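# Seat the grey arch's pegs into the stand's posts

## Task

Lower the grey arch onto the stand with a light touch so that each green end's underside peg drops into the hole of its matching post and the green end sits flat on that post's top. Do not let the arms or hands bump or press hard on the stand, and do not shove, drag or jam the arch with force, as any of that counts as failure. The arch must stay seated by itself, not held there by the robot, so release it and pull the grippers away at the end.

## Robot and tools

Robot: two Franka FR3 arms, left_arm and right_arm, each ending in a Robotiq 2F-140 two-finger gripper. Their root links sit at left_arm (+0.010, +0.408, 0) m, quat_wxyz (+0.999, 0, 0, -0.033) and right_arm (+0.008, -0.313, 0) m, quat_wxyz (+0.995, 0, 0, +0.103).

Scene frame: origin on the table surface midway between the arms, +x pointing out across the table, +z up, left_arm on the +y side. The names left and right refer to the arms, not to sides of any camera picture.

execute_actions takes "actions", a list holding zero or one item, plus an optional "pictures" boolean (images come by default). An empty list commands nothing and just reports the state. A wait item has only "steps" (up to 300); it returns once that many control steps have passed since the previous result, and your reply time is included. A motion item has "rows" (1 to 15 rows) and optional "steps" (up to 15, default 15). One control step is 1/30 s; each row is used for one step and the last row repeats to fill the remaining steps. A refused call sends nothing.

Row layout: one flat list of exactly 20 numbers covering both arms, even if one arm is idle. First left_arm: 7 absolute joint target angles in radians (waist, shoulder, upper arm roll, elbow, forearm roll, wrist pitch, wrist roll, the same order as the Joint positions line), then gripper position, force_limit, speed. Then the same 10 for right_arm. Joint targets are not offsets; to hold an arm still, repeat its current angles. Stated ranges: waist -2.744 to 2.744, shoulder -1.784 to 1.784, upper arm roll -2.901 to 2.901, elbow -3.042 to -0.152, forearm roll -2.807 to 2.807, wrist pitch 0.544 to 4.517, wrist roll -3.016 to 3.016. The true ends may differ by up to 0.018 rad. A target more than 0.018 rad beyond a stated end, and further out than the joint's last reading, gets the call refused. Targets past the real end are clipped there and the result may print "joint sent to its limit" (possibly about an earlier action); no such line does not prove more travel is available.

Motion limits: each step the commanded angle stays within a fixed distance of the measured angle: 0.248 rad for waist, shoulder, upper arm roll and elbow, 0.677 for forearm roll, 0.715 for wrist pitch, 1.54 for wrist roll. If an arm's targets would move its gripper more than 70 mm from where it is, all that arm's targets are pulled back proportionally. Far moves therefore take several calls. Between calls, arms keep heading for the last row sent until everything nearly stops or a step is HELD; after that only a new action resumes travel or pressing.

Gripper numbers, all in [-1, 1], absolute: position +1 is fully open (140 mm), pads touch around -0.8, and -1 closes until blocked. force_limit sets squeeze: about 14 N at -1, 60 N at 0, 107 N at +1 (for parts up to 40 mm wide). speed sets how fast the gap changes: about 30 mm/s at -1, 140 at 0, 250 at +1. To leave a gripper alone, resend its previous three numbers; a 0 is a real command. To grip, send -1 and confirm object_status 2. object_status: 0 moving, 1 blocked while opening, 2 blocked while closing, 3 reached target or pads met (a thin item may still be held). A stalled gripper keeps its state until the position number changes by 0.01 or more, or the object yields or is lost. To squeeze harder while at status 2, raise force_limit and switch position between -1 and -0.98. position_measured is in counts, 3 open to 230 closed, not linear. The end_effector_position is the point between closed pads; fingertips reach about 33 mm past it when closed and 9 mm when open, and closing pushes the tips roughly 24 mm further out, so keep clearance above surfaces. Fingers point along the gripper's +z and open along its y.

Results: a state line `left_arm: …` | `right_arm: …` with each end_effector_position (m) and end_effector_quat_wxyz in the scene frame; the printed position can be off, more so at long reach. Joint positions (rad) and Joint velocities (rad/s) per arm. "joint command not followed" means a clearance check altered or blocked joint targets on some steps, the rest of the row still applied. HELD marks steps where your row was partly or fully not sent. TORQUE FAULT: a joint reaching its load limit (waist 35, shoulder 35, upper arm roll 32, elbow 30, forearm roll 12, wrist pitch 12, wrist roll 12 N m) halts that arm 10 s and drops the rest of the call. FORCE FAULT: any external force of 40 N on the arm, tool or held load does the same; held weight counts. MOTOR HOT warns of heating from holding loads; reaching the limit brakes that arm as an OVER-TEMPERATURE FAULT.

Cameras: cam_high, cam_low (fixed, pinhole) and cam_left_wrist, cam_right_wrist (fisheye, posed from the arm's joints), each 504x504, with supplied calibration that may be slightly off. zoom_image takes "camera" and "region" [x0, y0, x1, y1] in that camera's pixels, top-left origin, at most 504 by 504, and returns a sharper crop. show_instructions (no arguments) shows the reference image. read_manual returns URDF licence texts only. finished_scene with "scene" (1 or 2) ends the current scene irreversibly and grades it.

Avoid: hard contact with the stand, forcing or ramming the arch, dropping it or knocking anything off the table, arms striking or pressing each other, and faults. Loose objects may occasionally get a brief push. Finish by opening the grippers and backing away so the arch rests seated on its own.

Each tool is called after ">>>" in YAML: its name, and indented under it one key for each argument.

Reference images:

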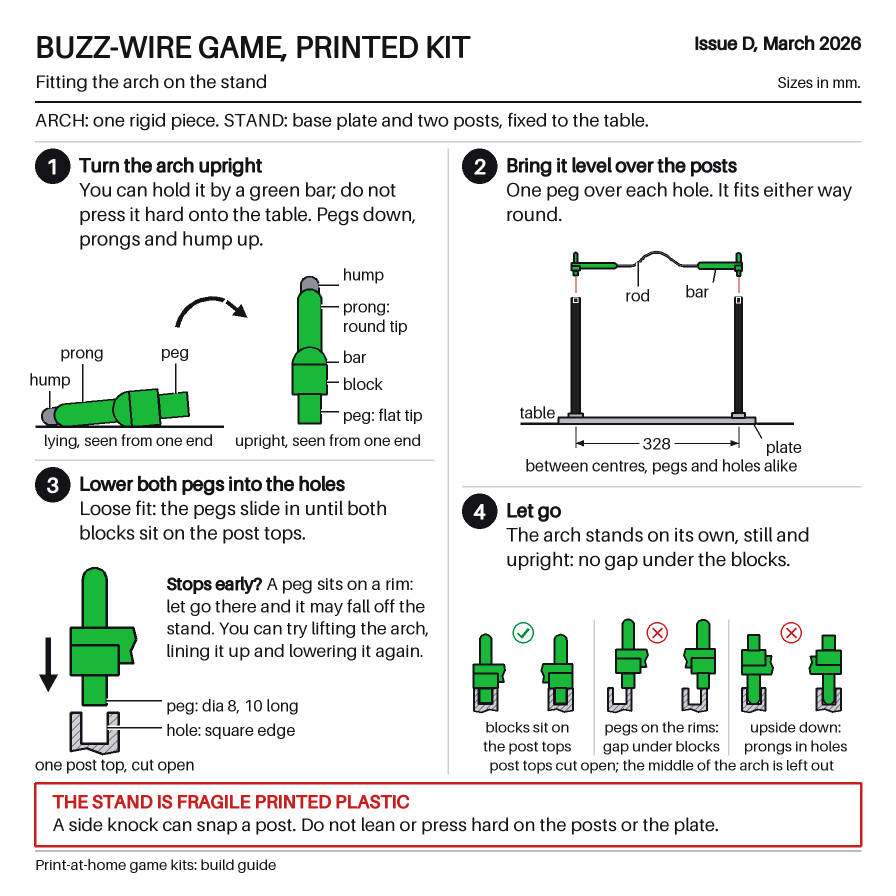

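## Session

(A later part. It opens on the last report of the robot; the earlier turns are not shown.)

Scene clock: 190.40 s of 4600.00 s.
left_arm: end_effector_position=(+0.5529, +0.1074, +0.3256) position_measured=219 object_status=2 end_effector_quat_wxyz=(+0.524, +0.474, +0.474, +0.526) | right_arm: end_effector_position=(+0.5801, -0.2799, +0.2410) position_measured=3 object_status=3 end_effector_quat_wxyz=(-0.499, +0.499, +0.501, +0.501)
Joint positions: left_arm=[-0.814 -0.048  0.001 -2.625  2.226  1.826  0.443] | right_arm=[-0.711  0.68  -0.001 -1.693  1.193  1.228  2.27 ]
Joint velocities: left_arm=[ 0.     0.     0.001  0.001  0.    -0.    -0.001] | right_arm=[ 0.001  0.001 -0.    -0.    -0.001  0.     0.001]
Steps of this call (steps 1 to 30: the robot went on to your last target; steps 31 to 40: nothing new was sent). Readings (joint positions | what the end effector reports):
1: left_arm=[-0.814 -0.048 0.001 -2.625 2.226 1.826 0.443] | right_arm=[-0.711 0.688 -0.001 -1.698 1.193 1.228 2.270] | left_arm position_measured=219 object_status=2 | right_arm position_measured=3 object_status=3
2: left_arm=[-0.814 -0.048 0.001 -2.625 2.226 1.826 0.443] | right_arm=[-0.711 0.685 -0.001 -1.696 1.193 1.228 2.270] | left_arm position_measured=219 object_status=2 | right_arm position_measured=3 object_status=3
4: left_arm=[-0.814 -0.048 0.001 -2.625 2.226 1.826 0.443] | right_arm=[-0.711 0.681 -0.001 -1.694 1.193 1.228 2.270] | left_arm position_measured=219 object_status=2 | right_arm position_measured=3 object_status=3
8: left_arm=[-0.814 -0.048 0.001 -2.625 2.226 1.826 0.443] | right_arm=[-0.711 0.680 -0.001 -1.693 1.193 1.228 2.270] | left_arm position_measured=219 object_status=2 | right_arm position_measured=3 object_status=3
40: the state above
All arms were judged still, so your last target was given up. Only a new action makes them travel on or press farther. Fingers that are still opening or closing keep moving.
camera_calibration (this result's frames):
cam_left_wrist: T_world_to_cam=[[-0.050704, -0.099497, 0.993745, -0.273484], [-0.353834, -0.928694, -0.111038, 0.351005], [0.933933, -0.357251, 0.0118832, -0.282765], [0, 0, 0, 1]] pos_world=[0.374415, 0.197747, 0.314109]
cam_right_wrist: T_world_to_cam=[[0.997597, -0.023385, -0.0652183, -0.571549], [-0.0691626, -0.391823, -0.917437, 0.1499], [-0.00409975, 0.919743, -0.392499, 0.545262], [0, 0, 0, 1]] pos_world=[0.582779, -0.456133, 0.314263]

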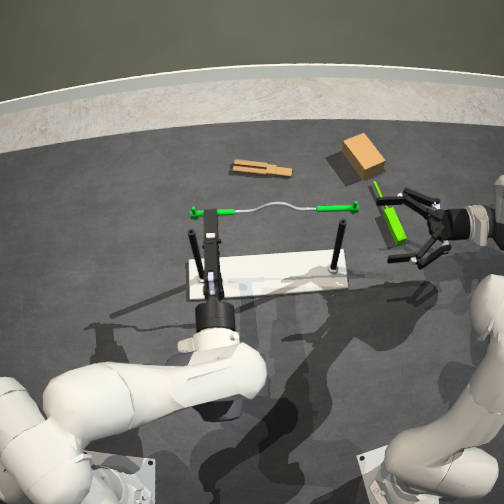

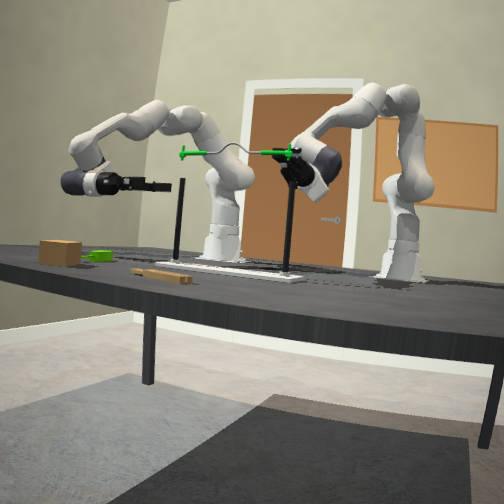

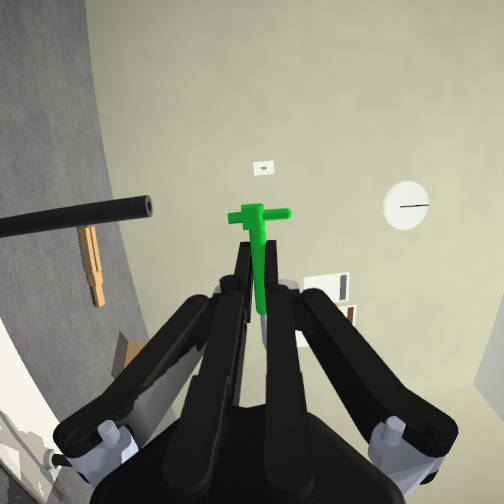

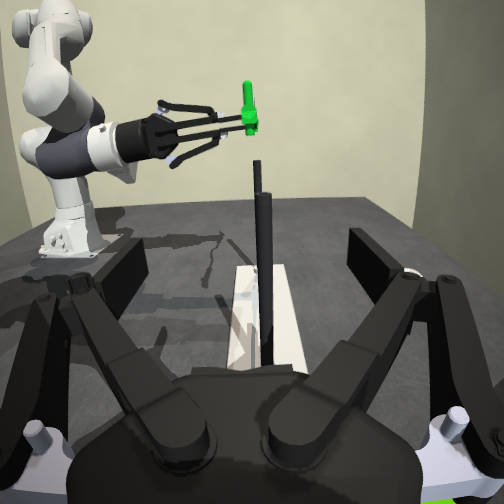

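>>> execute_actions:
  actions:
    - {"rows":[[-0.821,0.008,0,-2.62,2.216,1.785,0.407,-1,0.3,-0.7,-0.712,0.68,0,-1.692,1.192,1.227,2.274,1,0,0]],"steps":15}
  pictures: false

>>> execute_actions:
  actions:
    - {"rows":[[-0.8269,0.0657,0,-2.6155,2.2057,1.7448,0.368,-1,0.3,-0.7,-0.712,0.68,0,-1.692,1.192,1.227,2.274,1,0,0]],"steps":15}
  pictures: false

>>> execute_actions:
  actions:
    - {"steps":30}

Scene clock: 209.63 s of 4600.00 s.
left_arm: end_effector_position=(+0.5536, +0.1111, +0.3054) position_measured=219 object_status=2 end_effector_quat_wxyz=(+0.517, +0.475, +0.474, +0.532) | right_arm: end_effector_position=(+0.5801, -0.2799, +0.2410) position_measured=3 object_status=3 end_effector_quat_wxyz=(-0.499, +0.499, +0.501, +0.501)
Joint positions: left_arm=[-0.82   0.007  0.001 -2.622  2.219  1.79   0.418] | right_arm=[-0.711  0.68  -0.001 -1.693  1.193  1.228  2.271]
Joint velocities: left_arm=[-0.001 -0.001  0.001 -0.    -0.001 -0.014 -0.019] | right_arm=[ 0.001  0.001  0.003 -0.    -0.001 -0.001 -0.001]
Steps of this call (steps 1 to 90: nothing new was sent; then 15.73 s passed at rest; steps 91 to 105: all 15 steps of this action). Readings (joint positions | what the end effector reports):
91: left_arm=[-0.816 -0.040 0.001 -2.622 2.225 1.819 0.440] | right_arm=[-0.711 0.680 -0.001 -1.693 1.193 1.228 2.271] | left_arm position_measured=219 object_status=2 | right_arm position_measured=3 object_status=3
92: left_arm=[-0.817 -0.026 0.001 -2.619 2.224 1.813 0.437] | right_arm=[-0.711 0.680 -0.001 -1.693 1.193 1.228 2.271] | left_arm position_measured=219 object_status=2 | right_arm position_measured=3 object_status=3
94: left_arm=[-0.819 -0.005 0.001 -2.620 2.222 1.805 0.432] | right_arm=[-0.711 0.680 -0.001 -1.693 1.193 1.228 2.271] | left_arm position_measured=219 object_status=2 | right_arm position_measured=3 object_status=3
98: left_arm=[-0.819 0.007 0.001 -2.622 2.219 1.796 0.425] | right_arm=[-0.711 0.680 -0.001 -1.693 1.193 1.228 2.271] | left_arm position_measured=219 object_status=2 | right_arm position_measured=3 object_status=3
105: the state above

Scene clock: 210.13 s of 4600.00 s.
left_arm: end_effector_position=(+0.5538, +0.1160, +0.2855) position_measured=219 object_status=2 end_effector_quat_wxyz=(+0.513, +0.472, +0.477, +0.536) | right_arm: end_effector_position=(+0.5801, -0.2799, +0.2410) position_measured=3 object_status=3 end_effector_quat_wxyz=(-0.499, +0.499, +0.501, +0.501)
Joint positions: left_arm=[-0.826  0.065  0.001 -2.617  2.209  1.75   0.382] | right_arm=[-0.711  0.68  -0.001 -1.693  1.193  1.228  2.271]
Joint velocities: left_arm=[-0.     0.001 -0.    -0.    -0.002 -0.014 -0.03 ] | right_arm=[ 0.001  0.002 -0.    -0.001 -0.     0.001  0.001]
Steps of this call (steps 1 to 15: all 15 steps of this action). Readings (joint positions | what the end effector reports):
1: left_arm=[-0.821 0.016 0.001 -2.618 2.217 1.782 0.414] | right_arm=[-0.711 0.680 -0.001 -1.693 1.193 1.228 2.271] | left_arm position_measured=219 object_status=2 | right_arm position_measured=3 object_status=3
2: left_arm=[-0.823 0.030 0.001 -2.615 2.215 1.775 0.410] | right_arm=[-0.711 0.680 -0.001 -1.693 1.193 1.228 2.271] | left_arm position_measured=219 object_status=2 | right_arm position_measured=3 object_status=3
4: left_arm=[-0.824 0.053 0.001 -2.616 2.212 1.767 0.403] | right_arm=[-0.711 0.680 -0.001 -1.693 1.193 1.228 2.271] | left_arm position_measured=219 object_status=2 | right_arm position_measured=3 object_status=3
8: left_arm=[-0.825 0.065 0.001 -2.617 2.209 1.757 0.392] | right_arm=[-0.711 0.680 -0.001 -1.693 1.193 1.228 2.271] | left_arm position_measured=219 object_status=2 | right_arm position_measured=3 object_status=3
15: the state above

Scene clock: 211.13 s of 4600.00 s.
left_arm: end_effector_position=(+0.5539, +0.1162, +0.2862) position_measured=219 object_status=2 end_effector_quat_wxyz=(+0.515, +0.469, +0.479, +0.534) | right_arm: end_effector_position=(+0.5801, -0.2799, +0.2410) position_measured=3 object_status=3 end_effector_quat_wxyz=(-0.499, +0.499, +0.501, +0.501)
Joint positions: left_arm=[-0.826  0.065  0.001 -2.617  2.208  1.748  0.374] | right_arm=[-0.711  0.68  -0.001 -1.693  1.193  1.228  2.271]
Joint velocities: left_arm=[-0.001 -0.     0.    -0.    -0.001  0.     0.001] | right_arm=[-0.001 -0.     0.    -0.001  0.001  0.001  0.   ]
Steps of this call (steps 1 to 15: the robot went on to your last target; steps 16 to 30: nothing new was sent). Readings (joint positions | what the end effector reports):
1: left_arm=[-0.826 0.065 0.001 -2.617 2.209 1.749 0.381] | right_arm=[-0.711 0.680 -0.001 -1.693 1.193 1.228 2.271] | left_arm position_measured=219 object_status=2 | right_arm position_measured=3 object_status=3
2: left_arm=[-0.826 0.065 0.001 -2.617 2.209 1.749 0.380] | right_arm=[-0.711 0.680 -0.001 -1.693 1.193 1.228 2.271] | left_arm position_measured=219 object_status=2 | right_arm position_measured=3 object_status=3
4: left_arm=[-0.826 0.065 0.001 -2.617 2.209 1.749 0.379] | right_arm=[-0.711 0.680 -0.001 -1.693 1.193 1.228 2.271] | left_arm position_measured=219 object_status=2 | right_arm position_measured=3 object_status=3
8: left_arm=[-0.826 0.065 0.001 -2.617 2.208 1.748 0.377] | right_arm=[-0.711 0.680 -0.001 -1.693 1.193 1.228 2.271] | left_arm position_measured=219 object_status=2 | right_arm position_measured=3 object_status=3
30: the state above
All arms were judged still, so your last target was given up. Only a new action makes them travel on or press farther. Fingers that are still opening or closing keep moving.
camera_calibration (this result's frames):
cam_left_wrist: T_world_to_cam=[[-0.047945, -0.105808, 0.99323, -0.234031], [-0.327685, -0.937675, -0.115708, 0.343096], [0.94357, -0.331014, 0.010285, -0.287976], [0, 0, 0, 1]] pos_world=[0.372932, 0.201626, 0.275108]
cam_right_wrist: T_world_to_cam=[[0.997591, -0.023385, -0.0653034, -0.571526], [-0.0692409, -0.391823, -0.917431, 0.149944], [-0.00413323, 0.919743, -0.392498, 0.545282], [0, 0, 0, 1]] pos_world=[0.582785, -0.456133, 0.314263]

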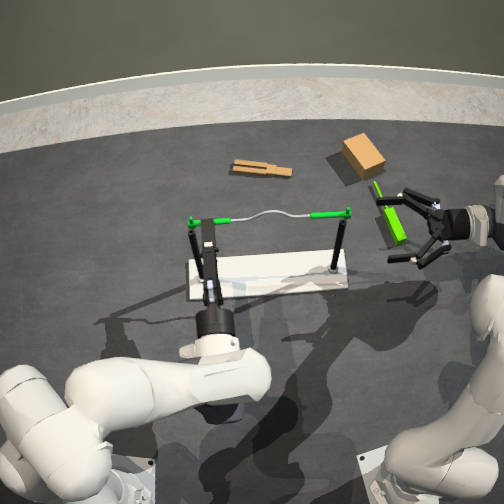

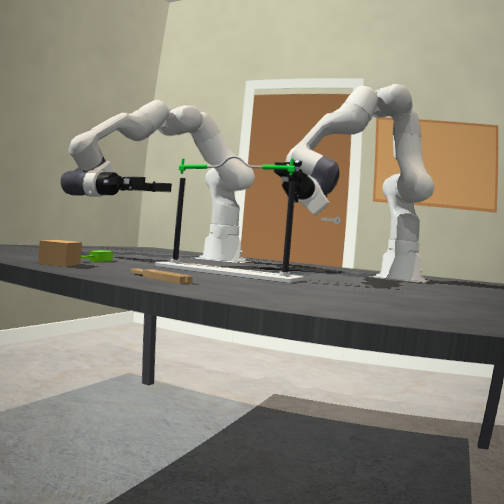

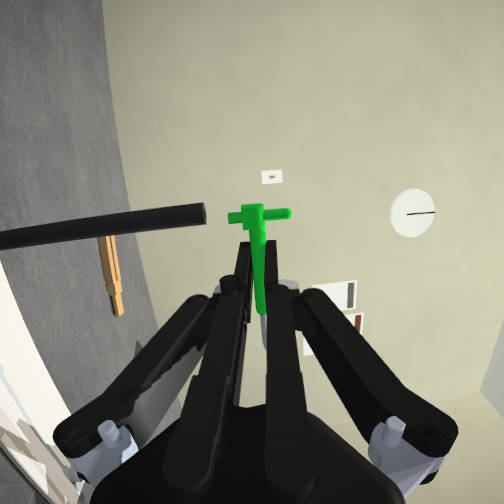

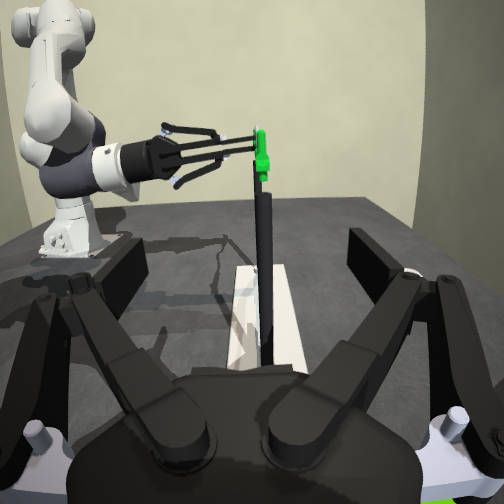

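>>> zoom_image:
  camera: "cam_right_wrist"
  region: [215, 110, 315, 240]

>>> zoom_image:
  camera: "cam_left_wrist"
  region: [150, 170, 310, 260]

>>> zoom_image:
  camera: "cam_low"
  region: [165, 140, 315, 220]

Region (215, 110, 315, 240) of cam_right_wrist's 504x504 image, scaled by 3.877, with more detail than that image has; it fills the left 388 columns of this view, and the rest is white.

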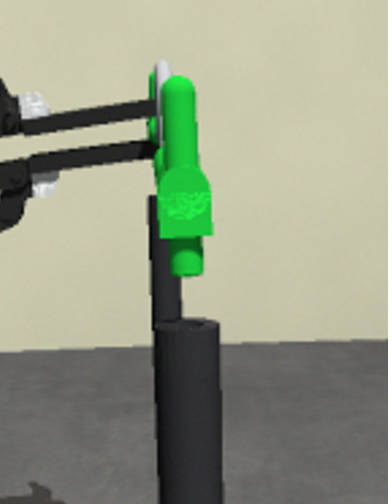

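Region (150, 170, 310, 260) of cam_left_wrist's 504x504 image, scaled by 3.150, with more detail than that image has; it fills the top 284 rows of this view, and the rest is white.

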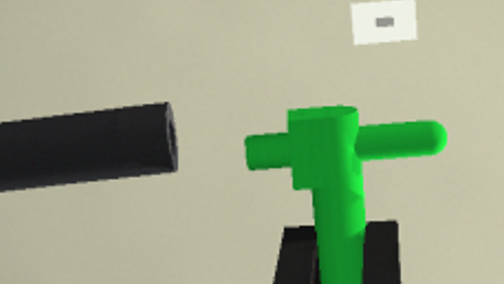

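Region (165, 140, 315, 220) of cam_low's 504x504 image, scaled by 3.360, with more detail than that image has; it fills the top 269 rows of this view, and the rest is white.

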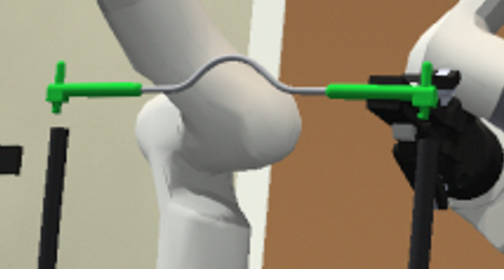

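>>> execute_actions:
  actions:
    - {"rows":[[-0.8269,0.0657,0,-2.617,2.208,1.748,0.331,-1,0.3,-0.7,-0.712,0.68,0,-1.692,1.192,1.227,2.274,1,0,0]],"steps":15}
  pictures: false

>>> execute_actions:
  actions:
    - {"rows":[[-0.821,0.089,0,-2.624,2.2185,1.73,0.331,-1,0.3,-0.7,-0.712,0.68,0,-1.692,1.192,1.227,2.274,1,0,0]],"steps":15}
  pictures: false

>>> execute_actions:
  actions:
    - {"steps":25}

>>> zoom_image:
  camera: "cam_right_wrist"
  region: [215, 110, 315, 240]

>>> zoom_image:
  camera: "cam_left_wrist"
  region: [150, 170, 310, 260]

>>> zoom_image:
  camera: "cam_low"
  region: [165, 140, 315, 220]

Scene clock: 229.07 s of 4600.00 s.
left_arm: end_effector_position=(+0.5539, +0.1162, +0.2863) position_measured=219 object_status=2 end_effector_quat_wxyz=(+0.523, +0.461, +0.486, +0.527) | right_arm: end_effector_position=(+0.5801, -0.2799, +0.2410) position_measured=3 object_status=3 end_effector_quat_wxyz=(-0.499, +0.499, +0.501, +0.501)
Joint positions: left_arm=[-0.826  0.065  0.001 -2.617  2.208  1.747  0.343] | right_arm=[-0.711  0.68  -0.001 -1.693  1.193  1.228  2.271]
Joint velocities: left_arm=[ 0.     0.     0.    -0.     0.     0.    -0.022] | right_arm=[ 0.    -0.    -0.    -0.     0.    -0.001 -0.   ]
Steps of this call (steps 1 to 90: nothing new was sent; then 14.43 s passed at rest; steps 91 to 105: all 15 steps of this action). Readings (joint positions | what the end effector reports):
91: left_arm=[-0.826 0.065 0.001 -2.617 2.208 1.747 0.370] | right_arm=[-0.711 0.680 -0.001 -1.693 1.193 1.228 2.271] | left_arm position_measured=219 object_status=2 | right_arm position_measured=3 object_status=3
92: left_arm=[-0.826 0.065 0.001 -2.617 2.208 1.747 0.366] | right_arm=[-0.711 0.680 -0.001 -1.693 1.193 1.228 2.271] | left_arm position_measured=219 object_status=2 | right_arm position_measured=3 object_status=3
94: left_arm=[-0.826 0.065 0.001 -2.617 2.208 1.747 0.360] | right_arm=[-0.711 0.680 -0.001 -1.693 1.193 1.228 2.271] | left_arm position_measured=219 object_status=2 | right_arm position_measured=3 object_status=3
98: left_arm=[-0.826 0.065 0.001 -2.617 2.208 1.747 0.352] | right_arm=[-0.711 0.680 -0.001 -1.693 1.193 1.228 2.271] | left_arm position_measured=219 object_status=2 | right_arm position_measured=3 object_status=3
105: the state above

Scene clock: 229.57 s of 4600.00 s.
left_arm: end_effector_position=(+0.5533, +0.1205, +0.2748) position_measured=219 object_status=2 end_effector_quat_wxyz=(+0.518, +0.467, +0.482, +0.531) | right_arm: end_effector_position=(+0.5801, -0.2799, +0.2410) position_measured=3 object_status=3 end_effector_quat_wxyz=(-0.499, +0.499, +0.501, +0.501)
Joint positions: left_arm=[-0.822  0.088  0.001 -2.624  2.215  1.734  0.338] | right_arm=[-0.711  0.68  -0.001 -1.693  1.193  1.228  2.271]
Joint velocities: left_arm=[-0.     0.    -0.    -0.     0.    -0.005 -0.003] | right_arm=[-0.001 -0.    -0.     0.001  0.001 -0.     0.001]
Steps of this call (steps 1 to 15: all 15 steps of this action). Readings (joint positions | what the end effector reports):
1: left_arm=[-0.825 0.068 0.001 -2.617 2.210 1.745 0.343] | right_arm=[-0.711 0.680 -0.001 -1.693 1.193 1.228 2.271] | left_arm position_measured=219 object_status=2 | right_arm position_measured=3 object_status=3
2: left_arm=[-0.824 0.074 0.001 -2.618 2.212 1.742 0.342] | right_arm=[-0.711 0.680 -0.001 -1.693 1.193 1.228 2.271] | left_arm position_measured=219 object_status=2 | right_arm position_measured=3 object_status=3
4: left_arm=[-0.823 0.083 0.001 -2.622 2.213 1.739 0.341] | right_arm=[-0.711 0.680 -0.001 -1.693 1.193 1.228 2.271] | left_arm position_measured=219 object_status=2 | right_arm position_measured=3 object_status=3
8: left_arm=[-0.822 0.088 0.001 -2.624 2.215 1.736 0.339] | right_arm=[-0.711 0.680 -0.001 -1.693 1.193 1.228 2.271] | left_arm position_measured=219 object_status=2 | right_arm position_measured=3 object_status=3
15: the state above

Scene clock: 230.40 s of 4600.00 s.
left_arm: end_effector_position=(+0.5533, +0.1206, +0.2751) position_measured=219 object_status=2 end_effector_quat_wxyz=(+0.518, +0.466, +0.482, +0.531) | right_arm: end_effector_position=(+0.5801, -0.2799, +0.2410) position_measured=3 object_status=3 end_effector_quat_wxyz=(-0.499, +0.499, +0.501, +0.501)
Joint positions: left_arm=[-0.822  0.088  0.001 -2.624  2.216  1.733  0.336] | right_arm=[-0.711  0.68  -0.001 -1.693  1.193  1.228  2.271]
Joint velocities: left_arm=[ 0.001 -0.001 -0.001 -0.001 -0.    -0.001 -0.   ] | right_arm=[-0.001 -0.     0.     0.    -0.001  0.    -0.   ]
Steps of this call (steps 1 to 15: the robot went on to your last target; steps 16 to 25: nothing new was sent). Readings (joint positions | what the end effector reports):
1: left_arm=[-0.822 0.088 0.001 -2.624 2.215 1.733 0.337] | right_arm=[-0.711 0.680 -0.001 -1.693 1.193 1.228 2.271] | left_arm position_measured=219 object_status=2 | right_arm position_measured=3 object_status=3
2: left_arm=[-0.822 0.088 0.001 -2.624 2.215 1.733 0.337] | right_arm=[-0.711 0.680 -0.001 -1.693 1.193 1.228 2.271] | left_arm position_measured=219 object_status=2 | right_arm position_measured=3 object_status=3
4: left_arm=[-0.822 0.088 0.001 -2.624 2.215 1.733 0.337] | right_arm=[-0.711 0.680 -0.001 -1.693 1.193 1.228 2.271] | left_arm position_measured=219 object_status=2 | right_arm position_measured=3 object_status=3
8: left_arm=[-0.822 0.088 0.001 -2.624 2.215 1.733 0.337] | right_arm=[-0.711 0.680 -0.001 -1.693 1.193 1.228 2.271] | left_arm position_measured=219 object_status=2 | right_arm position_measured=3 object_status=3
25: the state above
All arms were judged still, so your last target was given up. Only a new action makes them travel on or press farther. Fingers that are still opening or closing keep moving.
camera_calibration (this result's frames):
cam_left_wrist: T_world_to_cam=[[-0.0464249, -0.0940136, 0.994488, -0.225138], [-0.329574, -0.938374, -0.104094, 0.343597], [0.942988, -0.33259, 0.0125795, -0.285971], [0, 0, 0, 1]] pos_world=[0.372456, 0.206146, 0.263261]
cam_right_wrist: T_world_to_cam=[[0.99759, -0.023385, -0.0653244, -0.57152], [-0.0692603, -0.391823, -0.91743, 0.149955], [-0.00414146, 0.919744, -0.392498, 0.545286], [0, 0, 0, 1]] pos_world=[0.582787, -0.456133, 0.314263]

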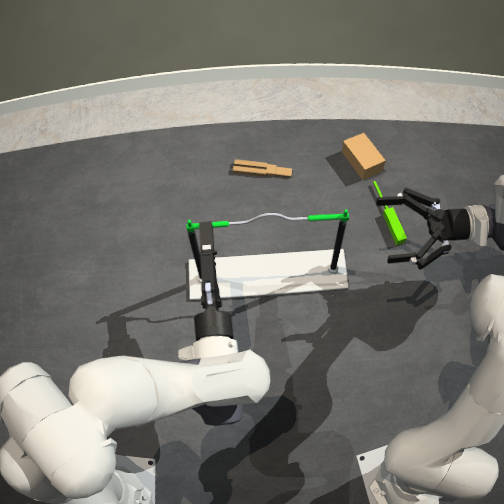

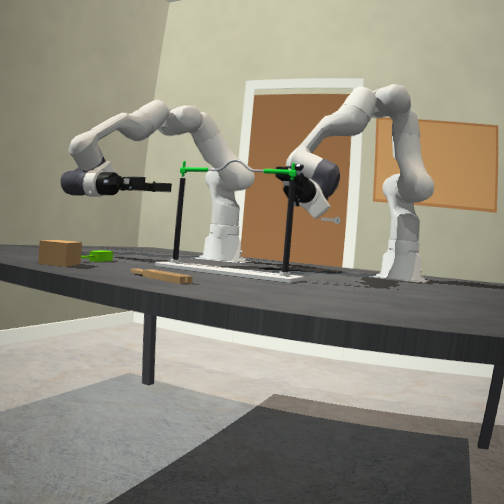

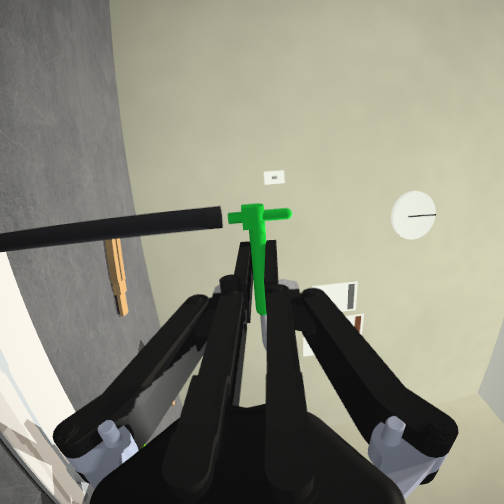

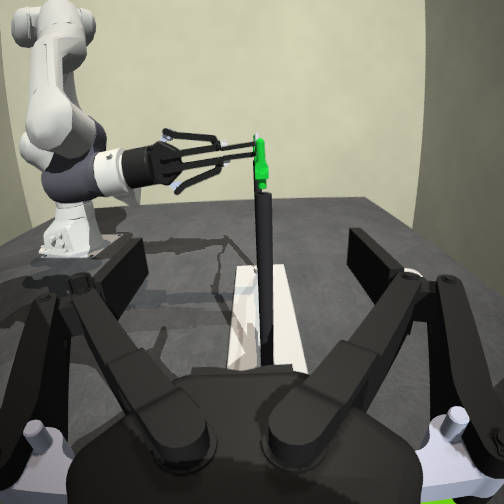

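Region (215, 110, 315, 240) of cam_right_wrist's 504x504 image, scaled by 3.877, with more detail than that image has; it fills the left 388 columns of this view, and the rest is white.

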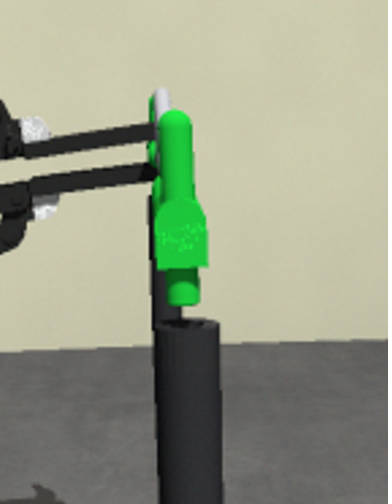

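Region (150, 170, 310, 260) of cam_left_wrist's 504x504 image, scaled by 3.150, with more detail than that image has; it fills the top 284 rows of this view, and the rest is white.

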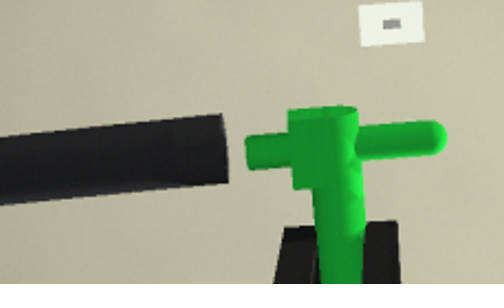

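Region (165, 140, 315, 220) of cam_low's 504x504 image, scaled by 3.360, with more detail than that image has; it fills the top 269 rows of this view, and the rest is white.

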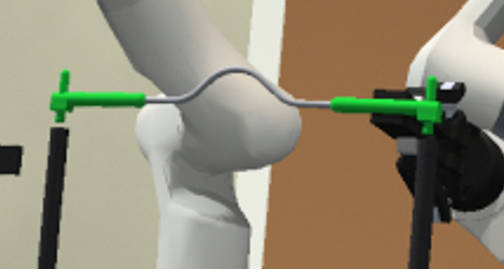

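>>> execute_actions:
  actions:
    - {"rows":[[-0.819,0.089,0,-2.624,2.2215,1.7262,0.3243,-1,0.3,-0.7,-0.712,0.68,0,-1.692,1.192,1.227,2.274,1,0,0],[-0.819,0.089,0,-2.624,2.2215,1.7262,0.3243,-1,0.3,-0.7,-0.712,0.68,0,-1.692,1.192,1.227,2.274,1,0,0],[-0.819,0.092,0,-2.624,2.2215,1.7262,0.3243,-1,0.3,-0.7,-0.712,0.68,0,-1.692,1.192,1.227,2.274,1,0,0],[-0.819,0.092,0,-2.624,2.2215,1.7262,0.3243,-1,0.3,-0.7,-0.712,0.68,0,-1.692,1.192,1.227,2.274,1,0,0],[-0.819,0.095,0,-2.623,2.2215,1.7262,0.3243,-1,0.3,-0.7,-0.712,0.68,0,-1.692,1.192,1.227,2.274,1,0,0],[-0.819,0.095,0,-2.623,2.2215,1.7262,0.3243,-1,0.3,-0.7,-0.712,0.68,0,-1.692,1.192,1.227,2.274,1,0,0],[-0.819,0.0974,0,-2.6225,2.2215,1.7262,0.3243,-1,0.3,-0.7,-0.712,0.68,0,-1.692,1.192,1.227,2.274,1,0,0]],"steps":15}
  pictures: false

>>> execute_actions:
  actions:
    - {"steps":20}

>>> zoom_image:
  camera: "cam_right_wrist"
  region: [225, 130, 305, 230]

>>> zoom_image:
  camera: "cam_left_wrist"
  region: [180, 180, 300, 250]

>>> zoom_image:
  camera: "cam_high"
  region: [175, 200, 365, 250]

Scene clock: 252.33 s of 4600.00 s.
left_arm: end_effector_position=(+0.5538, +0.1215, +0.2720) position_measured=219 object_status=2 end_effector_quat_wxyz=(+0.518, +0.467, +0.482, +0.531) | right_arm: end_effector_position=(+0.5801, -0.2799, +0.2410) position_measured=3 object_status=3 end_effector_quat_wxyz=(-0.499, +0.499, +0.501, +0.501)
Joint positions: left_arm=[-0.82   0.096  0.001 -2.624  2.218  1.729  0.331] | right_arm=[-0.711  0.68  -0.001 -1.693  1.193  1.228  2.271]
Joint velocities: left_arm=[-0.001  0.    -0.    -0.001  0.001 -0.002 -0.005] | right_arm=[-0.001  0.001  0.    -0.001  0.002  0.001 -0.001]
Steps of this call (steps 1 to 90: nothing new was sent; then 18.43 s passed at rest; steps 91 to 105: all 15 steps of this action). Readings (joint positions | what the end effector reports):
91: left_arm=[-0.822 0.088 0.001 -2.624 2.216 1.732 0.336] | right_arm=[-0.711 0.680 -0.001 -1.693 1.193 1.228 2.271] | left_arm position_measured=219 object_status=2 | right_arm position_measured=3 object_status=3
92: left_arm=[-0.821 0.088 0.001 -2.624 2.217 1.732 0.335] | right_arm=[-0.711 0.680 -0.001 -1.693 1.193 1.228 2.271] | left_arm position_measured=219 object_status=2 | right_arm position_measured=3 object_status=3
94: left_arm=[-0.821 0.089 0.001 -2.624 2.218 1.731 0.334] | right_arm=[-0.711 0.680 -0.001 -1.693 1.193 1.228 2.271] | left_arm position_measured=219 object_status=2 | right_arm position_measured=3 object_status=3
98: left_arm=[-0.820 0.094 0.001 -2.624 2.218 1.730 0.332] | right_arm=[-0.711 0.680 -0.001 -1.693 1.193 1.228 2.271] | left_arm position_measured=219 object_status=2 | right_arm position_measured=3 object_status=3
105: the state above

Scene clock: 253.00 s of 4600.00 s.
left_arm: end_effector_position=(+0.5538, +0.1215, +0.2721) position_measured=219 object_status=2 end_effector_quat_wxyz=(+0.518, +0.467, +0.482, +0.531) | right_arm: end_effector_position=(+0.5801, -0.2799, +0.2410) position_measured=3 object_status=3 end_effector_quat_wxyz=(-0.499, +0.499, +0.501, +0.501)
Joint positions: left_arm=[-0.82   0.096  0.001 -2.624  2.219  1.729  0.33 ] | right_arm=[-0.711  0.68  -0.001 -1.693  1.193  1.228  2.271]
Joint velocities: left_arm=[ 0.001 -0.     0.     0.    -0.     0.001  0.   ] | right_arm=[ 0.     0.     0.001  0.001 -0.     0.    -0.   ]
Steps of this call (steps 1 to 15: the robot went on to your last target; steps 16 to 20: nothing new was sent). Readings (joint positions | what the end effector reports):
1: left_arm=[-0.820 0.096 0.001 -2.624 2.218 1.729 0.331] | right_arm=[-0.711 0.680 -0.001 -1.693 1.193 1.228 2.271] | left_arm position_measured=219 object_status=2 | right_arm position_measured=3 object_status=3
2: left_arm=[-0.820 0.096 0.001 -2.624 2.218 1.729 0.331] | right_arm=[-0.711 0.680 -0.001 -1.693 1.193 1.228 2.271] | left_arm position_measured=219 object_status=2 | right_arm position_measured=3 object_status=3
4: left_arm=[-0.820 0.096 0.001 -2.624 2.218 1.729 0.330] | right_arm=[-0.711 0.680 -0.001 -1.693 1.193 1.228 2.271] | left_arm position_measured=219 object_status=2 | right_arm position_measured=3 object_status=3
8: left_arm=[-0.820 0.096 0.001 -2.624 2.218 1.729 0.330] | right_arm=[-0.711 0.680 -0.001 -1.693 1.193 1.228 2.271] | left_arm position_measured=219 object_status=2 | right_arm position_measured=3 object_status=3
20: the state above
All arms were judged still, so your last target was given up. Only a new action makes them travel on or press farther. Fingers that are still opening or closing keep moving.
camera_calibration (this result's frames):
cam_left_wrist: T_world_to_cam=[[-0.0462124, -0.094245, 0.994476, -0.222134], [-0.329741, -0.938299, -0.104244, 0.344494], [0.94294, -0.332737, 0.0122846, -0.285951], [0, 0, 0, 1]] pos_world=[0.372963, 0.207157, 0.260331]
cam_right_wrist: T_world_to_cam=[[0.997589, -0.0233849, -0.0653334, -0.571517], [-0.0692685, -0.391823, -0.917429, 0.149959], [-0.00414512, 0.919743, -0.392498, 0.545288], [0, 0, 0, 1]] pos_world=[0.582787, -0.456133, 0.314263]

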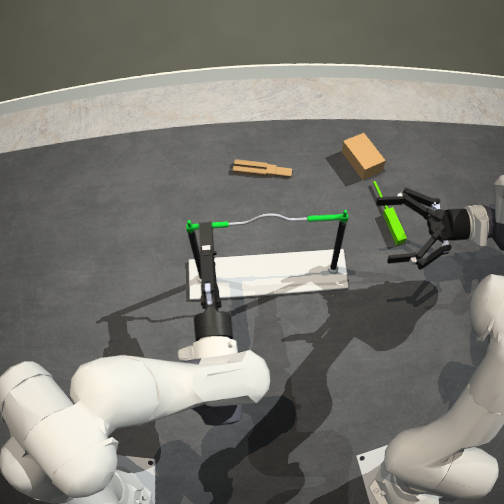

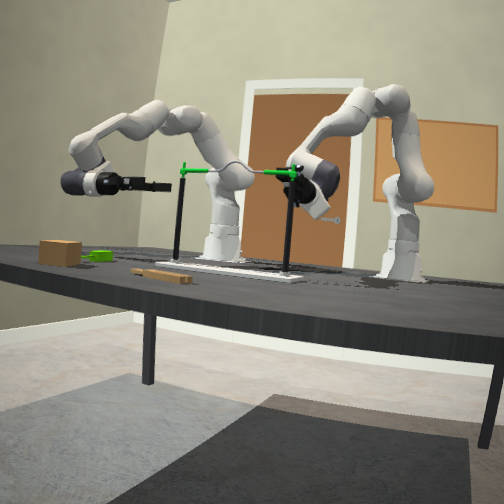

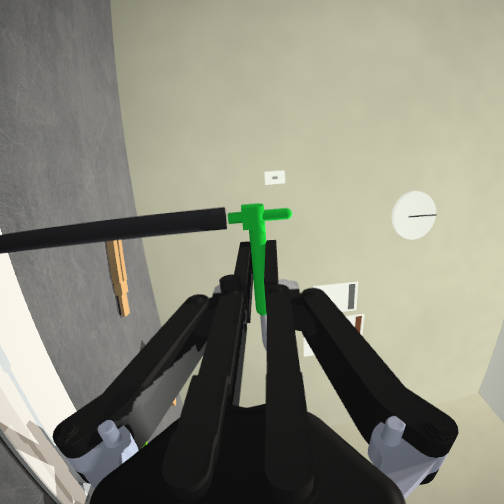

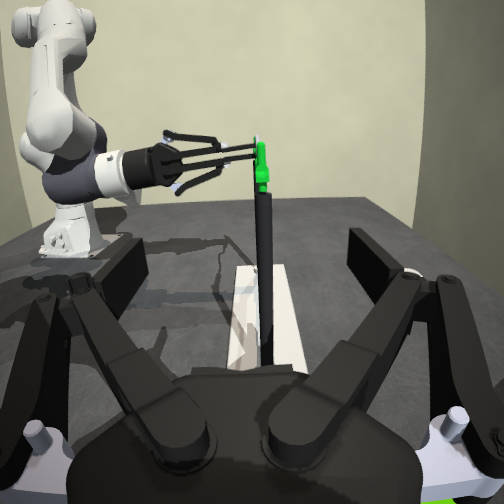

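Region (225, 130, 305, 230) of cam_right_wrist's 504x504 image, scaled by 5.040, with more detail than that image has; it fills the left 403 columns of this view, and the rest is white.

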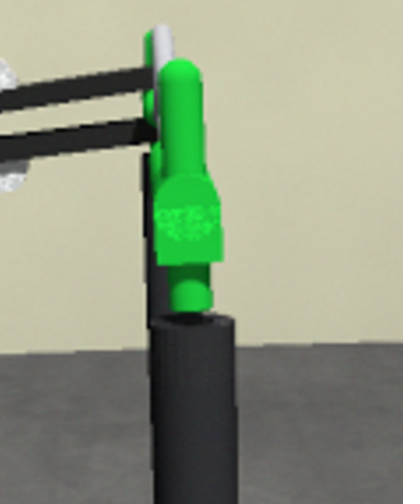

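Region (180, 180, 300, 250) of cam_left_wrist's 504x504 image, scaled by 4.200, with more detail than that image has; it fills the top 294 rows of this view, and the rest is white.

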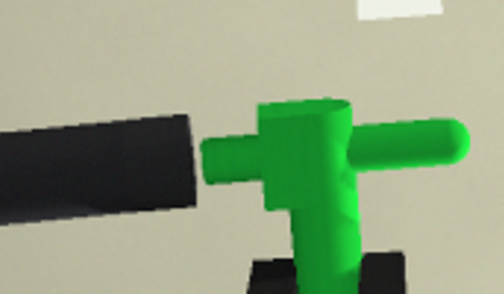

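Region (175, 200, 365, 250) of cam_high's 504x504 image, scaled by 2.653, with more detail than that image has; it fills the top 133 rows of this view, and the rest is white.

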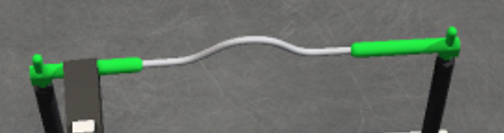

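>>> execute_actions:
  actions:
    - {"rows":[[-0.820,0.0974,0,-2.6225,2.2215,1.722,0.319,-1,0.3,-0.7,-0.712,0.68,0,-1.692,1.192,1.227,2.274,1,0,0],[-0.820,0.099,0,-2.622,2.2215,1.722,0.317,-1,0.3,-0.7,-0.712,0.68,0,-1.692,1.192,1.227,2.274,1,0,0],[-0.821,0.1005,0,-2.622,2.2215,1.72,0.315,-1,0.3,-0.7,-0.712,0.68,0,-1.692,1.192,1.227,2.274,1,0,0],[-0.821,0.102,0,-2.6215,2.2215,1.72,0.315,-1,0.3,-0.7,-0.712,0.68,0,-1.692,1.192,1.227,2.274,1,0,0],[-0.8215,0.1035,0,-2.6215,2.2215,1.7184,0.315,-1,0.3,-0.7,-0.712,0.68,0,-1.692,1.192,1.227,2.274,1,0,0],[-0.8215,0.105,0,-2.621,2.2215,1.7184,0.315,-1,0.3,-0.7,-0.712,0.68,0,-1.692,1.192,1.227,2.274,1,0,0],[-0.822,0.1065,0,-2.621,2.2215,1.7184,0.315,-1,0.3,-0.7,-0.712,0.68,0,-1.692,1.192,1.227,2.274,1,0,0],[-0.822,0.108,0,-2.6205,2.2215,1.7184,0.315,-1,0.3,-0.7,-0.712,0.68,0,-1.692,1.192,1.227,2.274,1,0,0],[-0.8225,0.1095,0,-2.62,2.2215,1.7184,0.315,-1,0.3,-0.7,-0.712,0.68,0,-1.692,1.192,1.227,2.274,1,0,0],[-0.8225,0.111,0,-2.62,2.2215,1.7184,0.315,-1,0.3,-0.7,-0.712,0.68,0,-1.692,1.192,1.227,2.274,1,0,0],[-0.823,0.1123,0,-2.6195,2.2215,1.7184,0.315,-1,0.3,-0.7,-0.712,0.68,0,-1.692,1.192,1.227,2.274,1,0,0]],"steps":15}
  pictures: false

>>> execute_actions:
  actions:
    - {"steps":20}

>>> zoom_image:
  camera: "cam_right_wrist"
  region: [225, 130, 305, 230]

>>> zoom_image:
  camera: "cam_left_wrist"
  region: [180, 180, 300, 250]

Scene clock: 265.17 s of 4600.00 s.
left_arm: end_effector_position=(+0.5540, +0.1218, +0.2674) position_measured=219 object_status=2 end_effector_quat_wxyz=(+0.518, +0.467, +0.482, +0.531) | right_arm: end_effector_position=(+0.5801, -0.2799, +0.2410) position_measured=3 object_status=3 end_effector_quat_wxyz=(-0.499, +0.499, +0.501, +0.501)
Joint positions: left_arm=[-0.821  0.111  0.001 -2.621  2.219  1.721  0.322] | right_arm=[-0.711  0.68  -0.001 -1.693  1.193  1.228  2.271]
Joint velocities: left_arm=[-0.001  0.006  0.001  0.003  0.    -0.005 -0.006] | right_arm=[-0.001 -0.001 -0.002  0.     0.001 -0.001  0.001]
Steps of this call (steps 1 to 90: nothing new was sent; then 8.67 s passed at rest; steps 91 to 105: all 15 steps of this action). Readings (joint positions | what the end effector reports):
91: left_arm=[-0.820 0.097 0.001 -2.624 2.219 1.728 0.329] | right_arm=[-0.711 0.680 -0.001 -1.693 1.193 1.228 2.271] | left_arm position_measured=219 object_status=2 | right_arm position_measured=3 object_status=3
92: left_arm=[-0.820 0.097 0.001 -2.624 2.219 1.728 0.328] | right_arm=[-0.711 0.680 -0.001 -1.693 1.193 1.228 2.271] | left_arm position_measured=219 object_status=2 | right_arm position_measured=3 object_status=3
94: left_arm=[-0.820 0.098 0.001 -2.623 2.219 1.726 0.327] | right_arm=[-0.711 0.680 -0.001 -1.693 1.193 1.228 2.271] | left_arm position_measured=219 object_status=2 | right_arm position_measured=3 object_status=3
98: left_arm=[-0.820 0.104 0.001 -2.623 2.219 1.723 0.324] | right_arm=[-0.711 0.680 -0.001 -1.693 1.193 1.228 2.271] | left_arm position_measured=219 object_status=2 | right_arm position_measured=3 object_status=3
105: the state above

Scene clock: 265.83 s of 4600.00 s.
left_arm: end_effector_position=(+0.5540, +0.1218, +0.2674) position_measured=219 object_status=2 end_effector_quat_wxyz=(+0.518, +0.467, +0.482, +0.531) | right_arm: end_effector_position=(+0.5801, -0.2799, +0.2410) position_measured=3 object_status=3 end_effector_quat_wxyz=(-0.499, +0.499, +0.501, +0.501)
Joint positions: left_arm=[-0.821  0.111  0.001 -2.621  2.219  1.721  0.321] | right_arm=[-0.711  0.68  -0.001 -1.693  1.193  1.228  2.271]
Joint velocities: left_arm=[ 0.001 -0.001 -0.001  0.    -0.001 -0.001 -0.001] | right_arm=[-0.001 -0.001  0.     0.001  0.001 -0.    -0.001]
Steps of this call (steps 1 to 15: the robot went on to your last target; steps 16 to 20: nothing new was sent). Readings (joint positions | what the end effector reports):
1: left_arm=[-0.821 0.111 0.001 -2.621 2.219 1.721 0.322] | right_arm=[-0.711 0.680 -0.001 -1.693 1.193 1.228 2.271] | left_arm position_measured=219 object_status=2 | right_arm position_measured=3 object_status=3
2: left_arm=[-0.821 0.111 0.001 -2.621 2.219 1.721 0.322] | right_arm=[-0.711 0.680 -0.001 -1.693 1.193 1.228 2.271] | left_arm position_measured=219 object_status=2 | right_arm position_measured=3 object_status=3
4: left_arm=[-0.821 0.111 0.001 -2.621 2.219 1.721 0.322] | right_arm=[-0.711 0.680 -0.001 -1.693 1.193 1.228 2.271] | left_arm position_measured=219 object_status=2 | right_arm position_measured=3 object_status=3
8: left_arm=[-0.821 0.111 0.001 -2.621 2.219 1.721 0.321] | right_arm=[-0.711 0.680 -0.001 -1.693 1.193 1.228 2.271] | left_arm position_measured=219 object_status=2 | right_arm position_measured=3 object_status=3
20: the state above
All arms were judged still, so your last target was given up. Only a new action makes them travel on or press farther. Fingers that are still opening or closing keep moving.
camera_calibration (this result's frames):
cam_left_wrist: T_world_to_cam=[[-0.0464238, -0.0947355, 0.994419, -0.217242], [-0.329143, -0.93845, -0.104769, 0.344104], [0.943138, -0.33217, 0.0123849, -0.286193], [0, 0, 0, 1]] pos_world=[0.373094, 0.20728, 0.255626]
cam_right_wrist: T_world_to_cam=[[0.997589, -0.0233849, -0.0653388, -0.571516], [-0.0692734, -0.391823, -0.917429, 0.149962], [-0.00414727, 0.919743, -0.392498, 0.54529], [0, 0, 0, 1]] pos_world=[0.582788, -0.456133, 0.314263]

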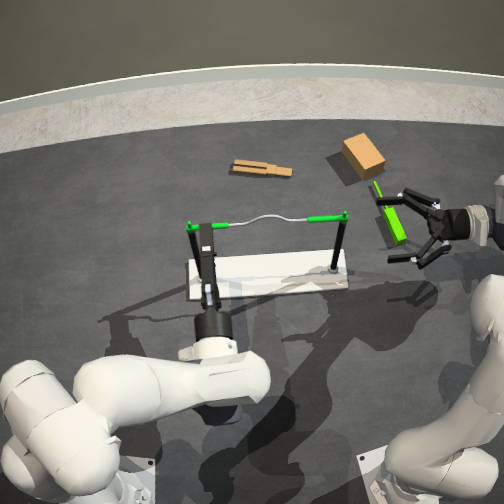

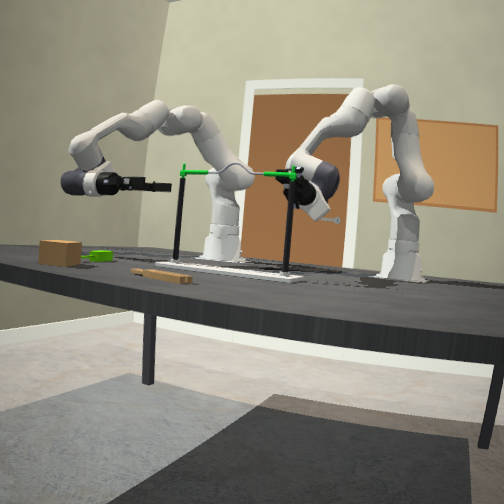

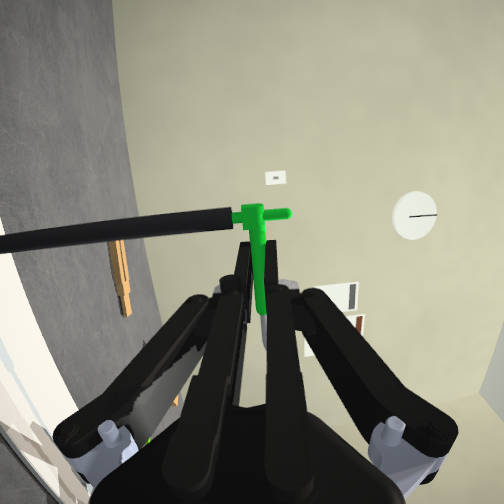

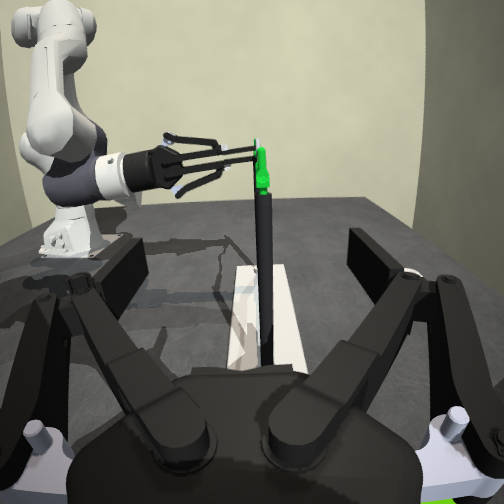

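Region (225, 130, 305, 230) of cam_right_wrist's 504x504 image, scaled by 5.040, with more detail than that image has; it fills the left 403 columns of this view, and the rest is white.

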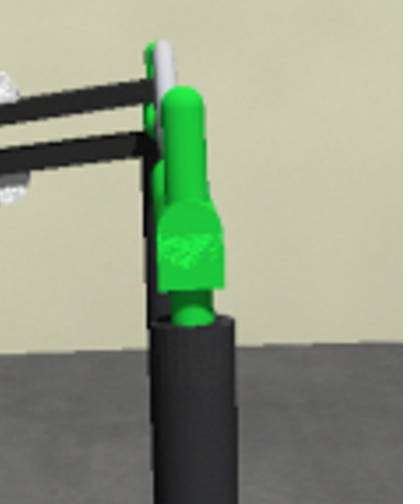

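Region (180, 180, 300, 250) of cam_left_wrist's 504x504 image, scaled by 4.200, with more detail than that image has; it fills the top 294 rows of this view, and the rest is white.

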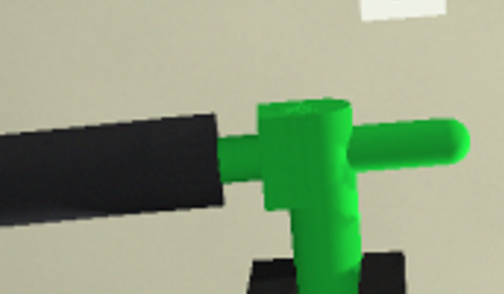

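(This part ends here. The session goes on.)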